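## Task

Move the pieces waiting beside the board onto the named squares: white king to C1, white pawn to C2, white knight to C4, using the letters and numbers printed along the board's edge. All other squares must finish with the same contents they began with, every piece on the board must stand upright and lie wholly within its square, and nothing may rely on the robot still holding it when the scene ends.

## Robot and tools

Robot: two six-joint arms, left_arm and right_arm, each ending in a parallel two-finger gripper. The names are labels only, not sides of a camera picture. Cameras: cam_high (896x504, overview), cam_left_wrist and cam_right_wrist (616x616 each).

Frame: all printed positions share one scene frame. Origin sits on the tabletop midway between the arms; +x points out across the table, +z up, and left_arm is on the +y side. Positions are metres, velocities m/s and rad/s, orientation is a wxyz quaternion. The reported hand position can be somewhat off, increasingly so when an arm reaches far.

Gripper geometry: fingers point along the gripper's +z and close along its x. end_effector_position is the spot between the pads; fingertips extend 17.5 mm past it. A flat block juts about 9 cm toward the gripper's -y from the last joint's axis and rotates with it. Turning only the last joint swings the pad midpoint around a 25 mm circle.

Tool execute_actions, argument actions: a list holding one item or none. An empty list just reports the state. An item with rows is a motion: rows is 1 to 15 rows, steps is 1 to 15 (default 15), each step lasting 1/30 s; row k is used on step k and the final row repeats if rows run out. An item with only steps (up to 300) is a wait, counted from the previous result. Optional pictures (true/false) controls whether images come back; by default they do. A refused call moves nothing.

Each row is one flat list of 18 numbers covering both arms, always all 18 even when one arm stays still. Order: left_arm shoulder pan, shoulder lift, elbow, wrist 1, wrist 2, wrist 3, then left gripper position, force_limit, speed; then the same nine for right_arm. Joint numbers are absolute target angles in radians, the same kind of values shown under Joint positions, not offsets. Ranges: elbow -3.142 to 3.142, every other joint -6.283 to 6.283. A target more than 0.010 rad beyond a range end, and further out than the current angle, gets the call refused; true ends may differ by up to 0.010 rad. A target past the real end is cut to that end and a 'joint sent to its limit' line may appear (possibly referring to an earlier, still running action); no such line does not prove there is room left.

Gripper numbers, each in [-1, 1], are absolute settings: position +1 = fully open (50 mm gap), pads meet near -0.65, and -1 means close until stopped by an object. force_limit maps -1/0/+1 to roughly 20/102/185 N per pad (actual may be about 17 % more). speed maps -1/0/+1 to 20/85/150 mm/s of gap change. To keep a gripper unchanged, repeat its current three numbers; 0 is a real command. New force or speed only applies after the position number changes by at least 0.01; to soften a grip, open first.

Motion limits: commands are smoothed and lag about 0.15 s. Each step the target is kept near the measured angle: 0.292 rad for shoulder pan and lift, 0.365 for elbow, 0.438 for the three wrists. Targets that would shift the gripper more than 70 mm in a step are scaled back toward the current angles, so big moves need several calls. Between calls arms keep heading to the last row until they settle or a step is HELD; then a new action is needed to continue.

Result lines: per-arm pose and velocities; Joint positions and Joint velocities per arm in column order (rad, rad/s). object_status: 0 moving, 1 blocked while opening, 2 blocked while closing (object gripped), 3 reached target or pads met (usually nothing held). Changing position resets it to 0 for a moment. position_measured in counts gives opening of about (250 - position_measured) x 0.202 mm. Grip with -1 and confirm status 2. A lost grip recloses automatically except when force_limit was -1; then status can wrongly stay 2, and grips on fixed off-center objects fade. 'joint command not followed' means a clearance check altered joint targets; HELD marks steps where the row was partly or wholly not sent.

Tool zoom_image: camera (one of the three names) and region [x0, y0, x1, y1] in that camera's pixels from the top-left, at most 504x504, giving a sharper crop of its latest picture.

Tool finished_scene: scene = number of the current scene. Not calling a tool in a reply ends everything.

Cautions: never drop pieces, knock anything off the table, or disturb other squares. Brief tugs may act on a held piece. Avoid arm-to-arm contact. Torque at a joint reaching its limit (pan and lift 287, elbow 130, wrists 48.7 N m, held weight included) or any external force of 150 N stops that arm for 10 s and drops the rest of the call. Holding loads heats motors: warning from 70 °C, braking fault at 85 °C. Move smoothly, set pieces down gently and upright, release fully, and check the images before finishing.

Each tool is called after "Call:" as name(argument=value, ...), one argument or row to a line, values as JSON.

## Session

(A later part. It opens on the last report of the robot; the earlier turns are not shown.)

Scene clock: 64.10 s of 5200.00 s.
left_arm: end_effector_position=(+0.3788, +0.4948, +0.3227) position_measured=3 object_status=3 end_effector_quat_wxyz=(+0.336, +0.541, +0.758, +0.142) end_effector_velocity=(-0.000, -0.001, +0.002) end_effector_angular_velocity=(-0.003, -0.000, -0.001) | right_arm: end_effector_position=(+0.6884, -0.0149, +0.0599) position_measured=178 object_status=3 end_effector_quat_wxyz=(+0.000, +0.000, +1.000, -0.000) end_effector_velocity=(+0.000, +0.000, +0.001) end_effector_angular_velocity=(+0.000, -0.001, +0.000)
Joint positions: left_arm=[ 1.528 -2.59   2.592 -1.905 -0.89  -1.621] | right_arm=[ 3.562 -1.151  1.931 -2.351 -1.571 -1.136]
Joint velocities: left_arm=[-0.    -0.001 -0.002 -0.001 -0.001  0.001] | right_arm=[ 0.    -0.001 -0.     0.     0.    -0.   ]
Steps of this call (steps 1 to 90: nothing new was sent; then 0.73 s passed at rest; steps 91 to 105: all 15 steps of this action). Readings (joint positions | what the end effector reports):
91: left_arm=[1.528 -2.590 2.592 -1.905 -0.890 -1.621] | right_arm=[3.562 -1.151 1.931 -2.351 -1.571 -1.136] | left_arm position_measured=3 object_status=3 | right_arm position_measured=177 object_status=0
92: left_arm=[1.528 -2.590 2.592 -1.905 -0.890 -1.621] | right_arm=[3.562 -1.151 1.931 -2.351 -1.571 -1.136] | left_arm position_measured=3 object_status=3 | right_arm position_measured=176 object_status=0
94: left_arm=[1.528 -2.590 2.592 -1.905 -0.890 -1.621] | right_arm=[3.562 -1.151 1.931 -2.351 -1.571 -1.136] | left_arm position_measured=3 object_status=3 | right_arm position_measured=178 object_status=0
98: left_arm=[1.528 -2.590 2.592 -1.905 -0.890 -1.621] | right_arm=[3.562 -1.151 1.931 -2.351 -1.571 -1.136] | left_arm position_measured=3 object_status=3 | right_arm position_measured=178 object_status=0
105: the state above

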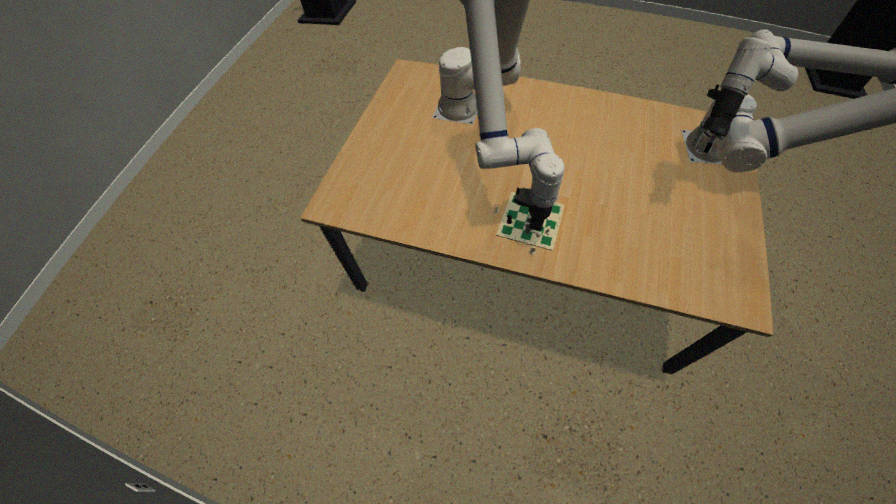

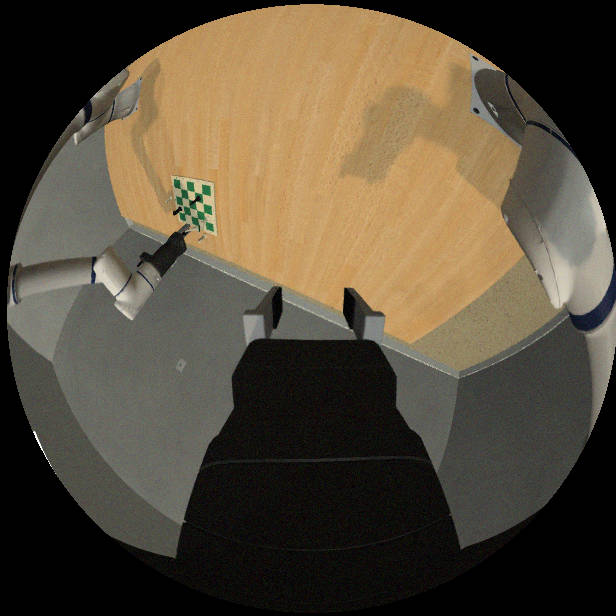

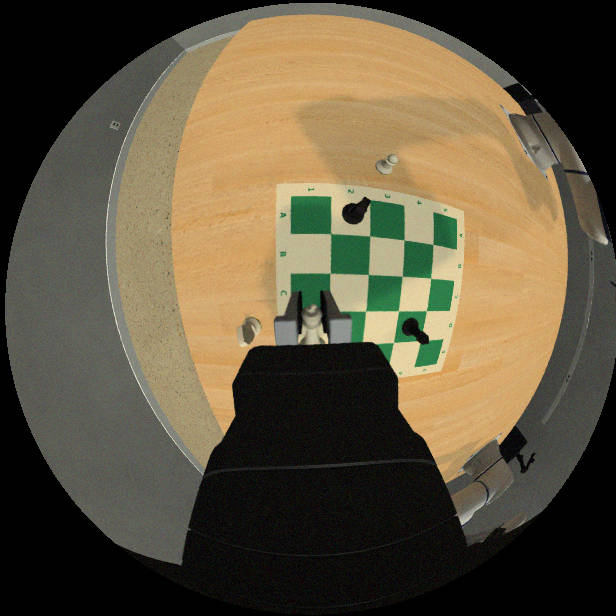

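Works. Again, with a bit more clearance.

Call:
execute_actions(
  actions=[
    {"rows":[[1.528,-2.59,2.592,-1.905,-0.89,-1.621,1,0,0,3.5625,-1.1512,1.931,-2.3506,-1.571,-1.136,-0.16,-1,-1],[1.528,-2.59,2.592,-1.905,-0.89,-1.621,1,0,0,3.5625,-1.1512,1.931,-2.3506,-1.571,-1.136,-0.16,-1,-1],[1.528,-2.59,2.592,-1.905,-0.89,-1.621,1,0,0,3.5625,-1.1512,1.931,-2.3506,-1.571,-1.136,-0.16,-1,-1],[1.528,-2.59,2.592,-1.905,-0.89,-1.621,1,0,0,3.5625,-1.1572,1.928,-2.3416,-1.571,-1.136,-0.168,-1,-1]]},
  ],
)

Call:
execute_actions(
  actions=[
    {"rows":[[1.528,-2.59,2.592,-1.905,-0.89,-1.621,1,0,0,3.5625,-1.1572,1.928,-2.3416,-1.571,-1.136,-0.16,-1,-1]]},
  ],
)

Call:
zoom_image(
  camera="cam_left_wrist",
  region=[140,190,230,280],
)

Scene clock: 69.33 s of 5200.00 s.
left_arm: end_effector_position=(+0.3788, +0.4948, +0.3227) position_measured=3 object_status=3 end_effector_quat_wxyz=(+0.336, +0.541, +0.758, +0.142) end_effector_velocity=(-0.000, +0.000, -0.001) end_effector_angular_velocity=(+0.001, +0.000, +0.000) | right_arm: end_effector_position=(+0.6886, -0.0148, +0.0647) position_measured=178 object_status=3 end_effector_quat_wxyz=(+0.000, +0.000, +1.000, -0.000) end_effector_velocity=(+0.000, +0.000, +0.003) end_effector_angular_velocity=(+0.000, -0.001, -0.001)
Joint positions: left_arm=[ 1.528 -2.59   2.592 -1.905 -0.89  -1.621] | right_arm=[ 3.562 -1.157  1.928 -2.342 -1.571 -1.136]
Joint velocities: left_arm=[-0.     0.001  0.001  0.    -0.    -0.   ] | right_arm=[ 0.    -0.003 -0.001  0.004 -0.     0.001]
Steps of this call (steps 1 to 15: the robot went on to your last target; steps 16 to 90: nothing new was sent; then 1.73 s passed at rest; steps 91 to 105: all 15 steps of this action). Readings (joint positions | what the end effector reports):
91: left_arm=[1.528 -2.590 2.592 -1.905 -0.890 -1.621] | right_arm=[3.562 -1.151 1.931 -2.351 -1.571 -1.136] | left_arm position_measured=3 object_status=3 | right_arm position_measured=177 object_status=0
92: left_arm=[1.528 -2.590 2.592 -1.905 -0.890 -1.621] | right_arm=[3.562 -1.151 1.931 -2.351 -1.571 -1.136] | left_arm position_measured=3 object_status=3 | right_arm position_measured=176 object_status=0
94: left_arm=[1.528 -2.590 2.592 -1.905 -0.890 -1.621] | right_arm=[3.562 -1.151 1.931 -2.351 -1.571 -1.136] | left_arm position_measured=3 object_status=3 | right_arm position_measured=177 object_status=0
98: left_arm=[1.528 -2.590 2.592 -1.905 -0.890 -1.621] | right_arm=[3.562 -1.155 1.929 -2.345 -1.571 -1.136] | left_arm position_measured=3 object_status=3 | right_arm position_measured=178 object_status=0
105: the state above

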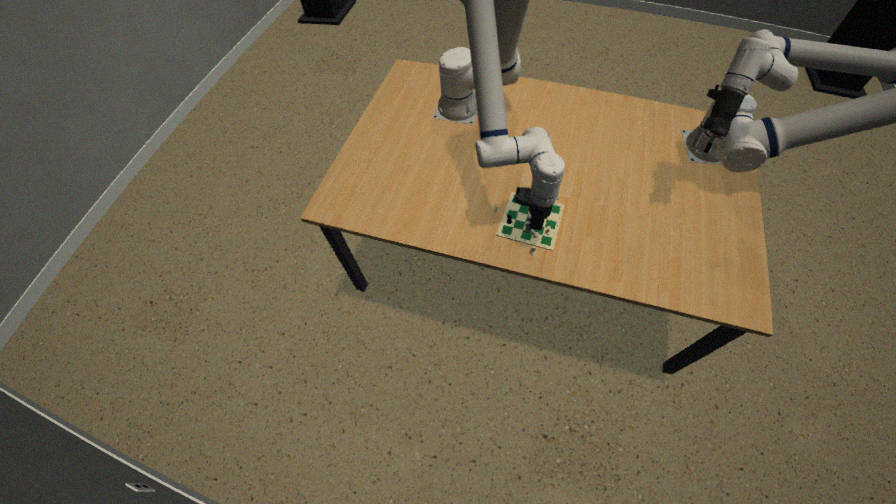

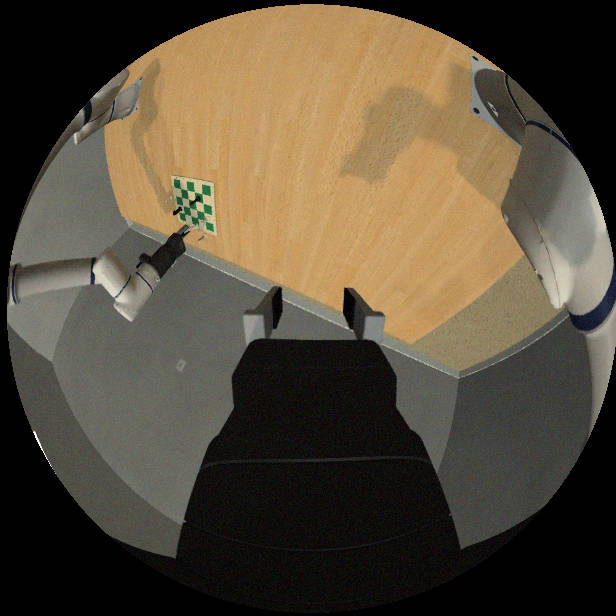

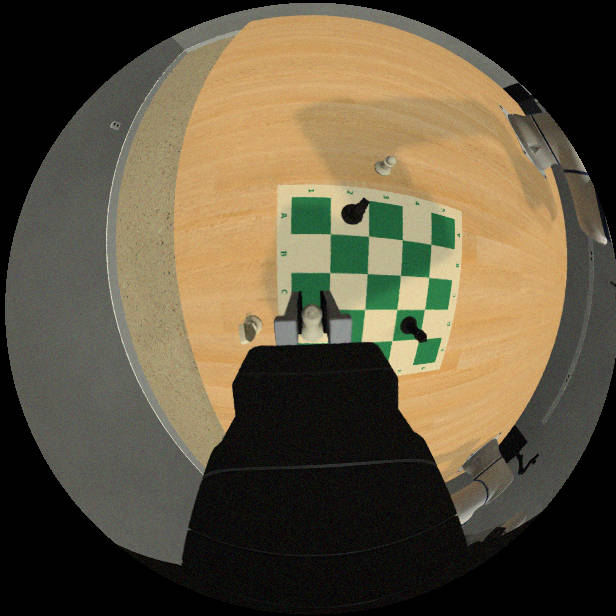

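Scene clock: 69.83 s of 5200.00 s.
left_arm: end_effector_position=(+0.3788, +0.4948, +0.3227) position_measured=3 object_status=3 end_effector_quat_wxyz=(+0.336, +0.541, +0.758, +0.142) end_effector_velocity=(+0.000, +0.001, +0.000) end_effector_angular_velocity=(-0.001, +0.000, +0.002) | right_arm: end_effector_position=(+0.6886, -0.0148, +0.0650) position_measured=176 object_status=3 end_effector_quat_wxyz=(+0.000, +0.000, +1.000, -0.000) end_effector_velocity=(+0.000, +0.000, -0.000) end_effector_angular_velocity=(+0.000, +0.000, -0.000)
Joint positions: left_arm=[ 1.528 -2.59   2.592 -1.905 -0.89  -1.621] | right_arm=[ 3.562 -1.157  1.928 -2.342 -1.571 -1.136]
Joint velocities: left_arm=[ 0.001 -0.    -0.     0.001  0.    -0.002] | right_arm=[ 0.     0.001 -0.001  0.     0.001  0.001]
Steps of this call (steps 1 to 15: all 15 steps of this action). Readings (joint positions | what the end effector reports):
1: left_arm=[1.528 -2.590 2.592 -1.905 -0.890 -1.621] | right_arm=[3.562 -1.157 1.928 -2.342 -1.571 -1.136] | left_arm position_measured=3 object_status=3 | right_arm position_measured=177 object_status=0
2: left_arm=[1.528 -2.590 2.592 -1.905 -0.890 -1.621] | right_arm=[3.562 -1.157 1.928 -2.342 -1.571 -1.136] | left_arm position_measured=3 object_status=3 | right_arm position_measured=176 object_status=0
4: left_arm=[1.528 -2.590 2.592 -1.905 -0.890 -1.621] | right_arm=[3.562 -1.157 1.928 -2.342 -1.571 -1.136] | left_arm position_measured=3 object_status=3 | right_arm position_measured=176 object_status=0
8: left_arm=[1.528 -2.590 2.592 -1.905 -0.890 -1.621] | right_arm=[3.562 -1.157 1.928 -2.342 -1.571 -1.136] | left_arm position_measured=3 object_status=3 | right_arm position_measured=176 object_status=3
15: the state above

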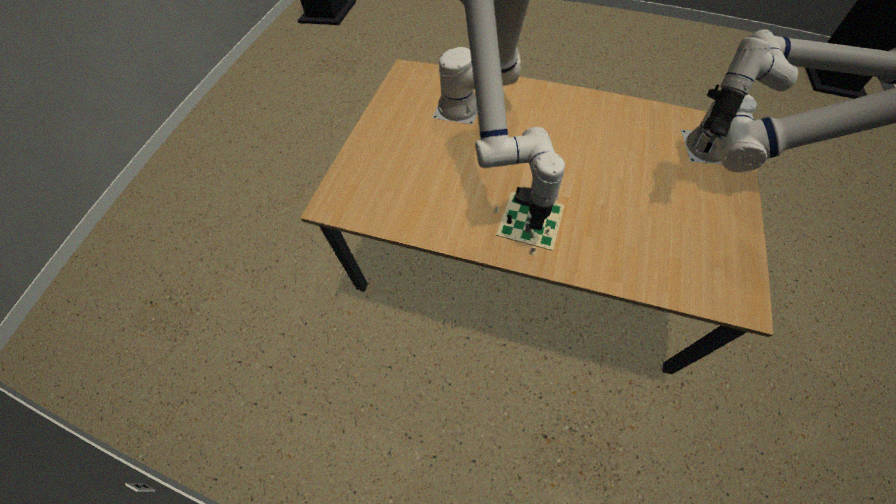

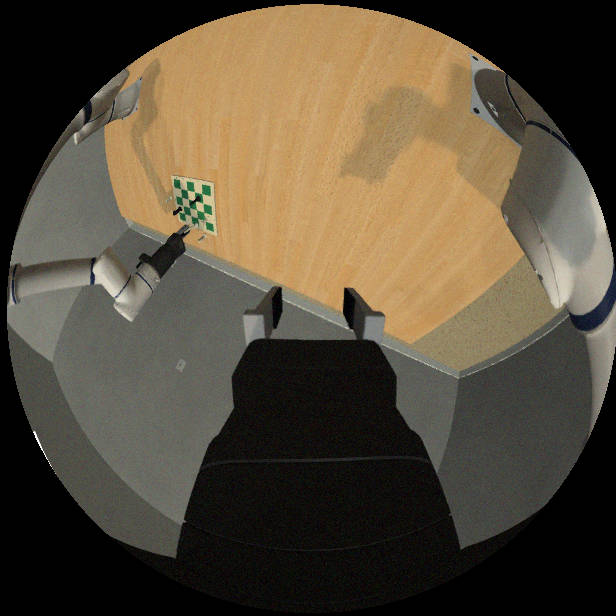

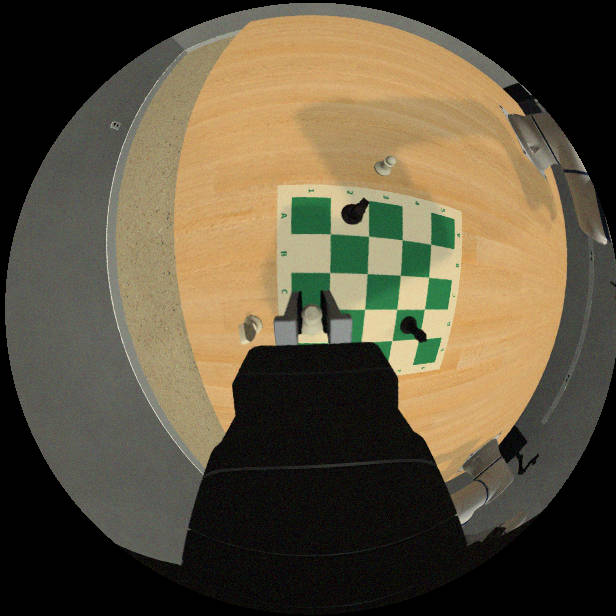

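Region (140, 190, 230, 280) of cam_left_wrist's 616x616 image, scaled by 5.600, with more detail than that image has.

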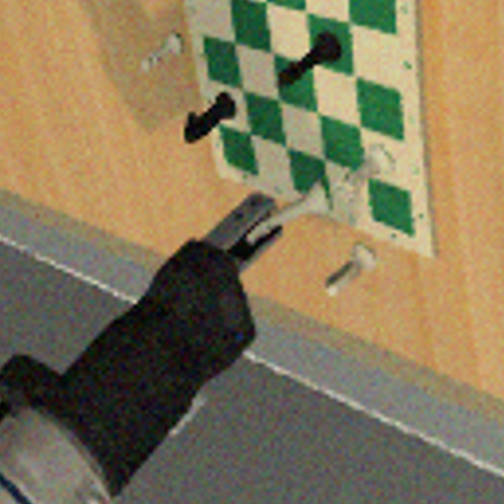

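Call:
execute_actions(
  actions=[
    {"rows":[[1.528,-2.59,2.592,-1.905,-0.89,-1.621,1,0,0,3.5625,-1.1572,1.928,-2.3416,-1.571,-1.136,-0.152,-1,-1],[1.528,-2.59,2.592,-1.905,-0.89,-1.621,1,0,0,3.5625,-1.1572,1.928,-2.3416,-1.571,-1.136,-0.152,-1,-1],[1.528,-2.59,2.592,-1.905,-0.89,-1.621,1,0,0,3.5625,-1.1572,1.928,-2.3416,-1.571,-1.136,-0.152,-1,-1],[1.528,-2.59,2.592,-1.905,-0.89,-1.621,1,0,0,3.5625,-1.1572,1.928,-2.3416,-1.571,-1.136,-0.16,-1,-1]]},
  ],
)

Call:
zoom_image(
  camera="cam_left_wrist",
  region=[140,190,230,280],
)

Scene clock: 73.90 s of 5200.00 s.
left_arm: end_effector_position=(+0.3788, +0.4948, +0.3227) position_measured=3 object_status=3 end_effector_quat_wxyz=(+0.336, +0.541, +0.758, +0.142) end_effector_velocity=(+0.000, +0.000, -0.000) end_effector_angular_velocity=(+0.001, +0.000, +0.000) | right_arm: end_effector_position=(+0.6886, -0.0148, +0.0650) position_measured=176 object_status=3 end_effector_quat_wxyz=(+0.000, +0.000, +1.000, -0.000) end_effector_velocity=(-0.001, -0.000, -0.001) end_effector_angular_velocity=(+0.000, +0.001, +0.000)
Joint positions: left_arm=[ 1.528 -2.59   2.592 -1.905 -0.89  -1.621] | right_arm=[ 3.562 -1.157  1.928 -2.342 -1.571 -1.136]
Joint velocities: left_arm=[ 0.001  0.     0.    -0.    -0.     0.   ] | right_arm=[-0.     0.     0.001 -0.     0.001 -0.   ]
Steps of this call (steps 1 to 15: the robot went on to your last target; steps 16 to 90: nothing new was sent; then 0.57 s passed at rest; steps 91 to 105: all 15 steps of this action). Readings (joint positions | what the end effector reports):
91: left_arm=[1.528 -2.590 2.592 -1.905 -0.890 -1.621] | right_arm=[3.562 -1.157 1.928 -2.342 -1.571 -1.136] | left_arm position_measured=3 object_status=3 | right_arm position_measured=176 object_status=0
92: left_arm=[1.528 -2.590 2.592 -1.905 -0.890 -1.621] | right_arm=[3.562 -1.157 1.928 -2.342 -1.571 -1.136] | left_arm position_measured=3 object_status=3 | right_arm position_measured=175 object_status=0
94: left_arm=[1.528 -2.590 2.592 -1.905 -0.890 -1.621] | right_arm=[3.562 -1.157 1.928 -2.342 -1.571 -1.136] | left_arm position_measured=3 object_status=3 | right_arm position_measured=176 object_status=0
98: left_arm=[1.528 -2.590 2.592 -1.905 -0.890 -1.621] | right_arm=[3.562 -1.157 1.928 -2.342 -1.571 -1.136] | left_arm position_measured=3 object_status=3 | right_arm position_measured=176 object_status=0
105: the state above

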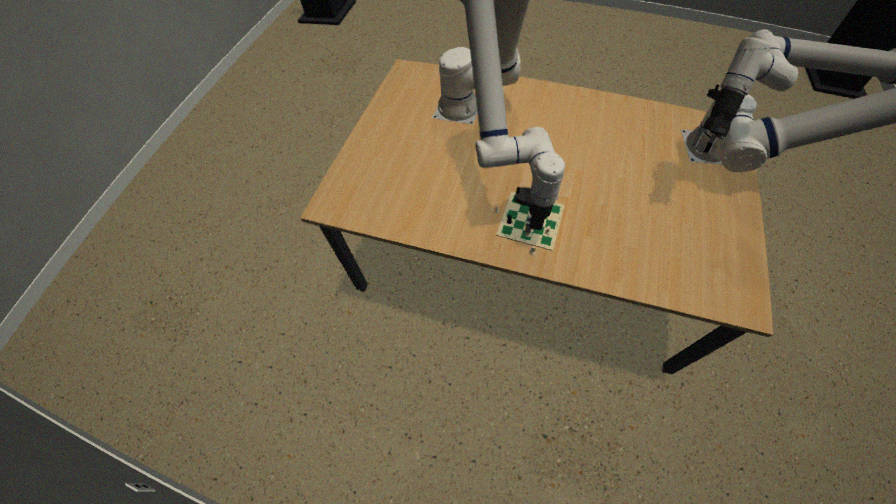

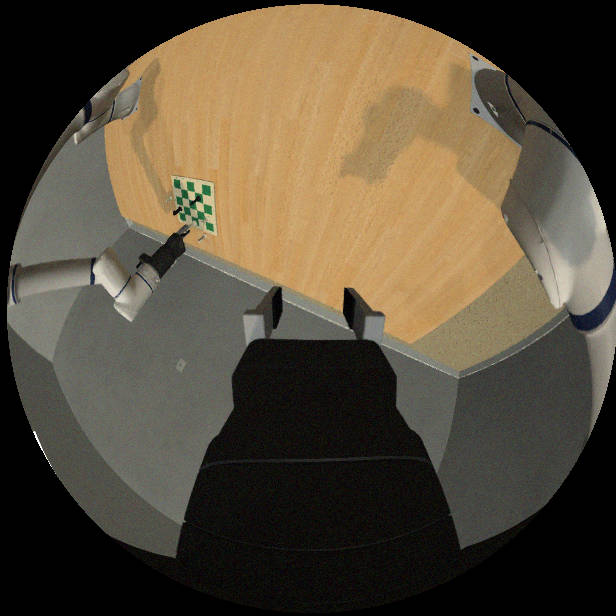

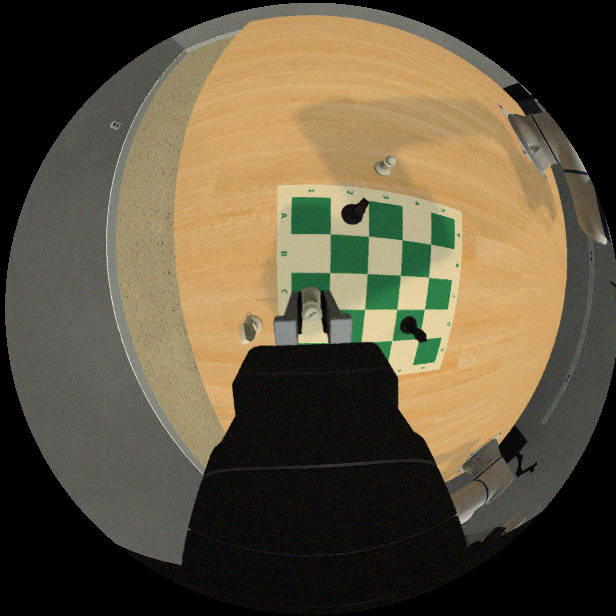

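Region (140, 190, 230, 280) of cam_left_wrist's 616x616 image, scaled by 5.600, with more detail than that image has.

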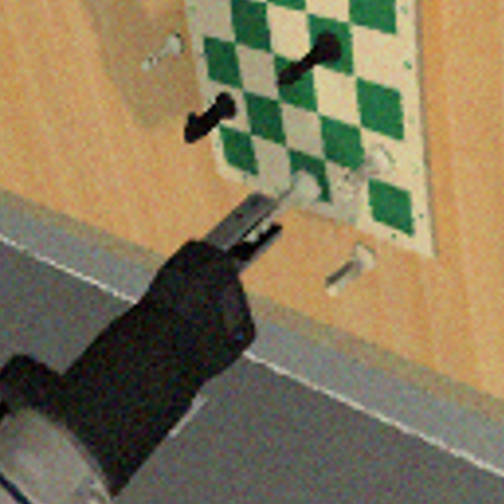

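Call:
execute_actions(
  actions=[
    {"rows":[[1.528,-2.59,2.592,-1.905,-0.89,-1.621,1,0,0,3.5625,-1.149,1.932,-2.3538,-1.571,-1.136,-0.16,-1,-1]]},
  ],
  pictures=false,
)

Call:
execute_actions(
  actions=[
    {"rows":[[1.528,-2.59,2.592,-1.905,-0.89,-1.621,1,0,0,3.5625,-1.149,1.932,-2.3538,-1.571,-1.136,0.5,-1,-0.5]]},
  ],
  pictures=false,
)

Call:
execute_actions(
  actions=[
    {"rows":[[1.528,-2.59,2.592,-1.905,-0.89,-1.621,1,0,0,3.5625,-1.2322,1.8918,-2.2304,-1.571,-1.136,0.5,-1,-0.5]]},
  ],
)

Call:
execute_actions(
  actions=[
    {"rows":[[1.528,-2.59,2.592,-1.905,-0.89,-1.621,1,0,0,3.4188,-1.3995,2.1896,-2.3609,-1.571,-1.279,0.5,-1,-0.5]]},
  ],
  pictures=false,
)

Call:
execute_actions(
  actions=[
    {"steps":12},
  ],
  pictures=false,
)

Call:
execute_actions(
  actions=[
    {"rows":[[1.528,-2.59,2.592,-1.905,-0.89,-1.621,1,0,0,3.4188,-1.2994,2.2277,-2.4991,-1.571,-1.279,0.5,-1,-0.5]]},
  ],
)

Scene clock: 82.73 s of 5200.00 s.
left_arm: end_effector_position=(+0.3788, +0.4948, +0.3227) position_measured=3 object_status=3 end_effector_quat_wxyz=(+0.336, +0.541, +0.758, +0.142) end_effector_velocity=(-0.000, -0.000, -0.001) end_effector_angular_velocity=(+0.003, +0.001, -0.000) | right_arm: end_effector_position=(+0.6884, -0.0149, +0.0582) position_measured=176 object_status=3 end_effector_quat_wxyz=(+0.000, +0.000, +1.000, -0.000) end_effector_velocity=(-0.000, -0.000, -0.002) end_effector_angular_velocity=(-0.001, +0.000, +0.000)
Joint positions: left_arm=[ 1.528 -2.59   2.592 -1.905 -0.89  -1.621] | right_arm=[ 3.563 -1.149  1.932 -2.353 -1.571 -1.136]
Joint velocities: left_arm=[-0.     0.002  0.001  0.    -0.    -0.   ] | right_arm=[ 0.     0.002  0.001 -0.003 -0.    -0.   ]
Steps of this call (steps 1 to 15: the robot went on to your last target; steps 16 to 90: nothing new was sent; then 5.33 s passed at rest; steps 91 to 105: all 15 steps of this action). Readings (joint positions | what the end effector reports):
91: left_arm=[1.528 -2.590 2.592 -1.905 -0.890 -1.621] | right_arm=[3.562 -1.157 1.928 -2.342 -1.571 -1.136] | left_arm position_measured=3 object_status=3 | right_arm position_measured=176 object_status=3
92: left_arm=[1.528 -2.590 2.592 -1.905 -0.890 -1.621] | right_arm=[3.563 -1.156 1.928 -2.343 -1.571 -1.136] | left_arm position_measured=3 object_status=3 | right_arm position_measured=176 object_status=3
94: left_arm=[1.528 -2.590 2.592 -1.905 -0.890 -1.621] | right_arm=[3.563 -1.153 1.930 -2.348 -1.571 -1.136] | left_arm position_measured=3 object_status=3 | right_arm position_measured=176 object_status=3
98: left_arm=[1.528 -2.590 2.592 -1.905 -0.890 -1.621] | right_arm=[3.563 -1.151 1.931 -2.352 -1.571 -1.136] | left_arm position_measured=3 object_status=3 | right_arm position_measured=176 object_status=3
105: the state above

Scene clock: 83.23 s of 5200.00 s.
left_arm: end_effector_position=(+0.3788, +0.4948, +0.3227) position_measured=3 object_status=3 end_effector_quat_wxyz=(+0.336, +0.541, +0.758, +0.142) end_effector_velocity=(+0.000, +0.000, +0.000) end_effector_angular_velocity=(+0.000, -0.000, -0.000) | right_arm: end_effector_position=(+0.6883, -0.0149, +0.0580) position_measured=78 object_status=0 end_effector_quat_wxyz=(+0.000, +0.000, +1.000, -0.000) end_effector_velocity=(-0.001, -0.000, -0.001) end_effector_angular_velocity=(-0.001, +0.002, +0.001)
Joint positions: left_arm=[ 1.528 -2.59   2.592 -1.905 -0.89  -1.621] | right_arm=[ 3.563 -1.149  1.932 -2.354 -1.571 -1.136]
Joint velocities: left_arm=[ 0.    -0.     0.    -0.001  0.     0.001] | right_arm=[ 0.     0.001  0.001  0.     0.    -0.001]
Steps of this call (steps 1 to 15: all 15 steps of this action). Readings (joint positions | what the end effector reports):
1: left_arm=[1.528 -2.590 2.592 -1.905 -0.890 -1.621] | right_arm=[3.563 -1.149 1.932 -2.354 -1.571 -1.136] | left_arm position_measured=3 object_status=3 | right_arm position_measured=174 object_status=0
2: left_arm=[1.528 -2.590 2.592 -1.905 -0.890 -1.621] | right_arm=[3.563 -1.149 1.932 -2.354 -1.571 -1.136] | left_arm position_measured=3 object_status=3 | right_arm position_measured=165 object_status=0
4: left_arm=[1.528 -2.590 2.592 -1.905 -0.890 -1.621] | right_arm=[3.563 -1.149 1.932 -2.354 -1.571 -1.136] | left_arm position_measured=3 object_status=3 | right_arm position_measured=148 object_status=0
8: left_arm=[1.528 -2.590 2.592 -1.905 -0.890 -1.621] | right_arm=[3.563 -1.149 1.932 -2.354 -1.571 -1.136] | left_arm position_measured=3 object_status=3 | right_arm position_measured=113 object_status=0
15: the state above

Scene clock: 83.73 s of 5200.00 s.
left_arm: end_effector_position=(+0.3788, +0.4948, +0.3227) position_measured=3 object_status=3 end_effector_quat_wxyz=(+0.336, +0.541, +0.758, +0.142) end_effector_velocity=(-0.000, +0.000, +0.001) end_effector_angular_velocity=(-0.000, -0.000, -0.002) | right_arm: end_effector_position=(+0.6876, -0.0153, +0.1277) position_measured=78 object_status=3 end_effector_quat_wxyz=(-0.000, +0.000, +1.000, -0.000) end_effector_velocity=(-0.001, -0.000, +0.017) end_effector_angular_velocity=(+0.001, -0.001, -0.000)
Joint positions: left_arm=[ 1.528 -2.59   2.592 -1.905 -0.89  -1.621] | right_arm=[ 3.562 -1.23   1.893 -2.234 -1.571 -1.136]
Joint velocities: left_arm=[ 0.    -0.001 -0.    -0.    -0.     0.003] | right_arm=[-0.    -0.019 -0.009  0.028  0.     0.   ]
Steps of this call (steps 1 to 15: all 15 steps of this action). Readings (joint positions | what the end effector reports):
1: left_arm=[1.528 -2.590 2.592 -1.905 -0.890 -1.621] | right_arm=[3.563 -1.149 1.932 -2.353 -1.571 -1.136] | left_arm position_measured=3 object_status=3 | right_arm position_measured=78 object_status=0
2: left_arm=[1.528 -2.590 2.592 -1.905 -0.890 -1.621] | right_arm=[3.562 -1.159 1.929 -2.337 -1.571 -1.136] | left_arm position_measured=3 object_status=3 | right_arm position_measured=78 object_status=0
4: left_arm=[1.528 -2.590 2.592 -1.905 -0.890 -1.621] | right_arm=[3.562 -1.190 1.911 -2.294 -1.571 -1.136] | left_arm position_measured=3 object_status=3 | right_arm position_measured=78 object_status=3
8: left_arm=[1.528 -2.590 2.592 -1.905 -0.890 -1.621] | right_arm=[3.562 -1.217 1.899 -2.253 -1.571 -1.136] | left_arm position_measured=3 object_status=3 | right_arm position_measured=78 object_status=3
15: the state above

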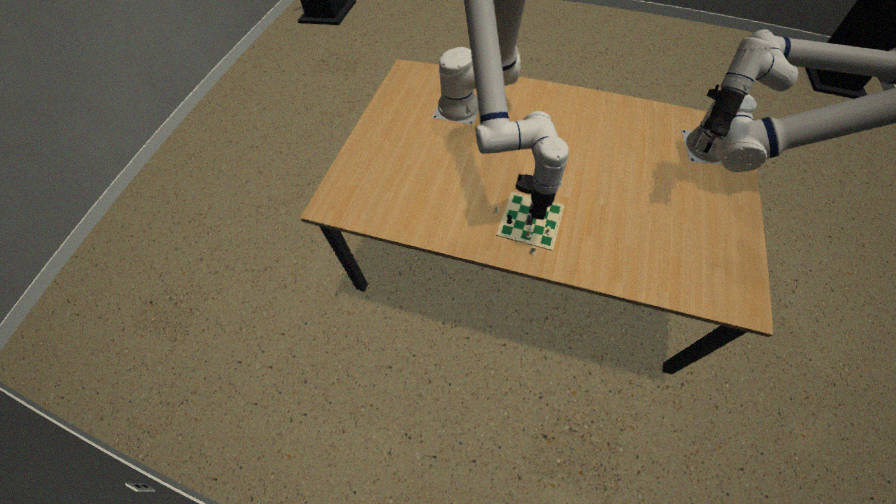

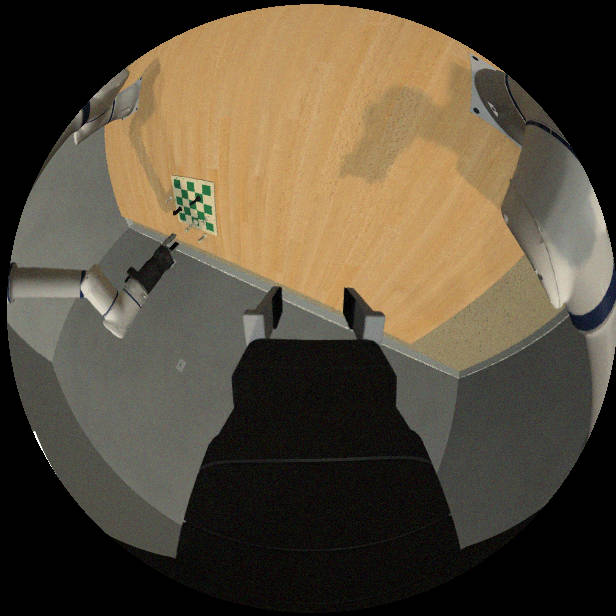

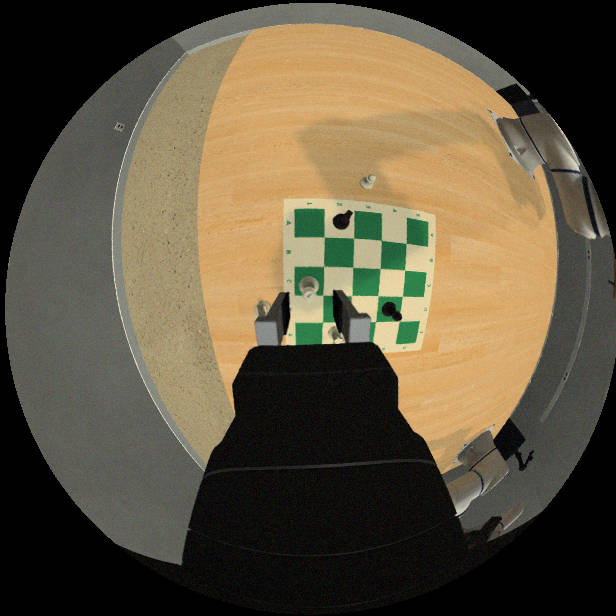

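Scene clock: 84.23 s of 5200.00 s.
left_arm: end_effector_position=(+0.3788, +0.4948, +0.3227) position_measured=3 object_status=3 end_effector_quat_wxyz=(+0.336, +0.541, +0.758, +0.142) end_effector_velocity=(-0.000, -0.000, +0.001) end_effector_angular_velocity=(-0.000, -0.000, -0.001) | right_arm: end_effector_position=(+0.6167, -0.1418, +0.1031) position_measured=78 object_status=3 end_effector_quat_wxyz=(+0.000, +0.000, +1.000, -0.000) end_effector_velocity=(-0.064, -0.085, -0.022) end_effector_angular_velocity=(+0.000, +0.000, -0.002)
Joint positions: left_arm=[ 1.528 -2.59   2.592 -1.905 -0.89  -1.621] | right_arm=[ 3.432 -1.385  2.163 -2.35  -1.571 -1.266]
Joint velocities: left_arm=[-0.    -0.    -0.001  0.    -0.     0.001] | right_arm=[-0.097 -0.114  0.201 -0.087  0.    -0.096]
Steps of this call (steps 1 to 15: all 15 steps of this action). Readings (joint positions | what the end effector reports):
1: left_arm=[1.528 -2.590 2.592 -1.905 -0.890 -1.621] | right_arm=[3.562 -1.231 1.893 -2.233 -1.571 -1.136] | left_arm position_measured=3 object_status=3 | right_arm position_measured=78 object_status=3
2: left_arm=[1.528 -2.590 2.592 -1.905 -0.890 -1.621] | right_arm=[3.556 -1.239 1.906 -2.239 -1.571 -1.143] | left_arm position_measured=3 object_status=3 | right_arm position_measured=78 object_status=3
4: left_arm=[1.528 -2.590 2.592 -1.905 -0.890 -1.621] | right_arm=[3.532 -1.266 1.956 -2.260 -1.571 -1.167] | left_arm position_measured=3 object_status=3 | right_arm position_measured=78 object_status=3
8: left_arm=[1.528 -2.590 2.592 -1.905 -0.890 -1.621] | right_arm=[3.487 -1.319 2.048 -2.300 -1.571 -1.211] | left_arm position_measured=3 object_status=3 | right_arm position_measured=78 object_status=3
15: the state above

Scene clock: 84.63 s of 5200.00 s.
left_arm: end_effector_position=(+0.3788, +0.4948, +0.3227) position_measured=3 object_status=3 end_effector_quat_wxyz=(+0.336, +0.541, +0.758, +0.142) end_effector_velocity=(-0.000, -0.001, +0.000) end_effector_angular_velocity=(+0.001, -0.000, -0.001) | right_arm: end_effector_position=(+0.6085, -0.1523, +0.1002) position_measured=78 object_status=3 end_effector_quat_wxyz=(+0.000, +0.000, +1.000, -0.000) end_effector_velocity=(-0.003, -0.004, -0.002) end_effector_angular_velocity=(-0.001, +0.001, -0.001)
Joint positions: left_arm=[ 1.528 -2.59   2.592 -1.905 -0.89  -1.621] | right_arm=[ 3.419 -1.399  2.188 -2.36  -1.571 -1.278]
Joint velocities: left_arm=[-0.001  0.001 -0.001 -0.     0.     0.   ] | right_arm=[-0.004 -0.004  0.009 -0.004 -0.001 -0.004]
Steps of this call (steps 1 to 12: the robot went on to your last target). Readings (joint positions | what the end effector reports):
1: left_arm=[1.528 -2.590 2.592 -1.905 -0.890 -1.621] | right_arm=[3.429 -1.388 2.169 -2.352 -1.571 -1.269] | left_arm position_measured=3 object_status=3 | right_arm position_measured=78 object_status=3
2: left_arm=[1.528 -2.590 2.592 -1.905 -0.890 -1.621] | right_arm=[3.426 -1.391 2.174 -2.354 -1.571 -1.271] | left_arm position_measured=3 object_status=3 | right_arm position_measured=78 object_status=3
4: left_arm=[1.528 -2.590 2.592 -1.905 -0.890 -1.621] | right_arm=[3.423 -1.394 2.180 -2.357 -1.571 -1.275] | left_arm position_measured=3 object_status=3 | right_arm position_measured=78 object_status=3
8: left_arm=[1.528 -2.590 2.592 -1.905 -0.890 -1.621] | right_arm=[3.420 -1.398 2.186 -2.359 -1.571 -1.277] | left_arm position_measured=3 object_status=3 | right_arm position_measured=78 object_status=3
12: the state above

Scene clock: 85.13 s of 5200.00 s.
left_arm: end_effector_position=(+0.3788, +0.4948, +0.3227) position_measured=3 object_status=3 end_effector_quat_wxyz=(+0.336, +0.541, +0.758, +0.142) end_effector_velocity=(+0.000, +0.001, +0.000) end_effector_angular_velocity=(-0.002, -0.000, +0.001) | right_arm: end_effector_position=(+0.6085, -0.1527, +0.0370) position_measured=78 object_status=3 end_effector_quat_wxyz=(+0.000, +0.000, +1.000, -0.000) end_effector_velocity=(-0.000, -0.000, -0.015) end_effector_angular_velocity=(+0.001, -0.000, -0.001)
Joint positions: left_arm=[ 1.528 -2.59   2.592 -1.905 -0.89  -1.621] | right_arm=[ 3.419 -1.302  2.226 -2.495 -1.571 -1.279]
Joint velocities: left_arm=[ 0.001 -0.002  0.001 -0.001  0.     0.   ] | right_arm=[-0.     0.024  0.008 -0.032  0.     0.   ]
Steps of this call (steps 1 to 15: all 15 steps of this action). Readings (joint positions | what the end effector reports):
1: left_arm=[1.528 -2.590 2.592 -1.905 -0.890 -1.621] | right_arm=[3.419 -1.399 2.189 -2.361 -1.571 -1.279] | left_arm position_measured=3 object_status=3 | right_arm position_measured=78 object_status=3
2: left_arm=[1.528 -2.590 2.592 -1.905 -0.890 -1.621] | right_arm=[3.419 -1.389 2.192 -2.377 -1.571 -1.279] | left_arm position_measured=3 object_status=3 | right_arm position_measured=78 object_status=3
4: left_arm=[1.528 -2.590 2.592 -1.905 -0.890 -1.621] | right_arm=[3.419 -1.351 2.209 -2.426 -1.571 -1.279] | left_arm position_measured=3 object_status=3 | right_arm position_measured=78 object_status=3
8: left_arm=[1.528 -2.590 2.592 -1.905 -0.890 -1.621] | right_arm=[3.419 -1.318 2.220 -2.473 -1.571 -1.279] | left_arm position_measured=3 object_status=3 | right_arm position_measured=78 object_status=3
15: the state above

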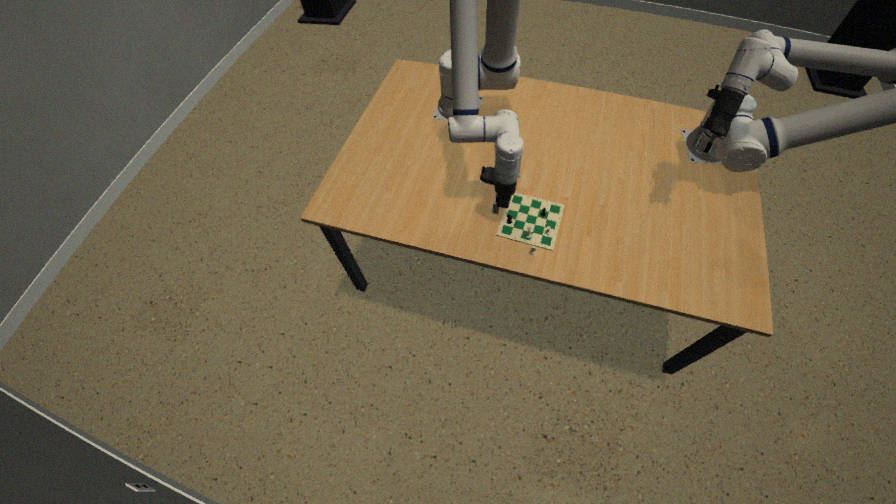

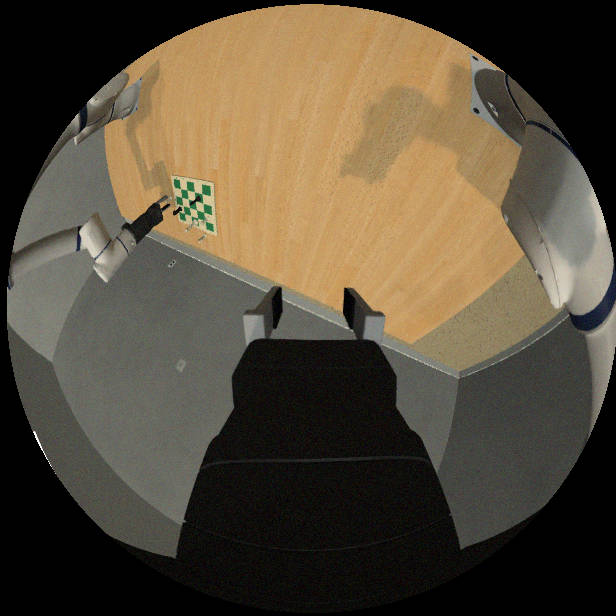

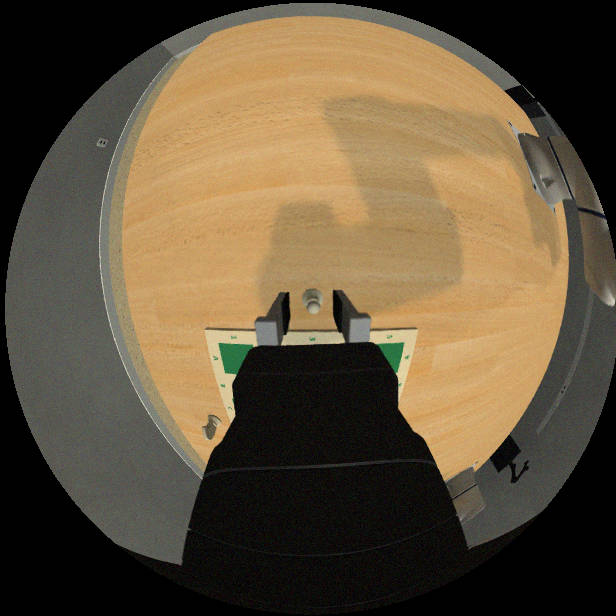

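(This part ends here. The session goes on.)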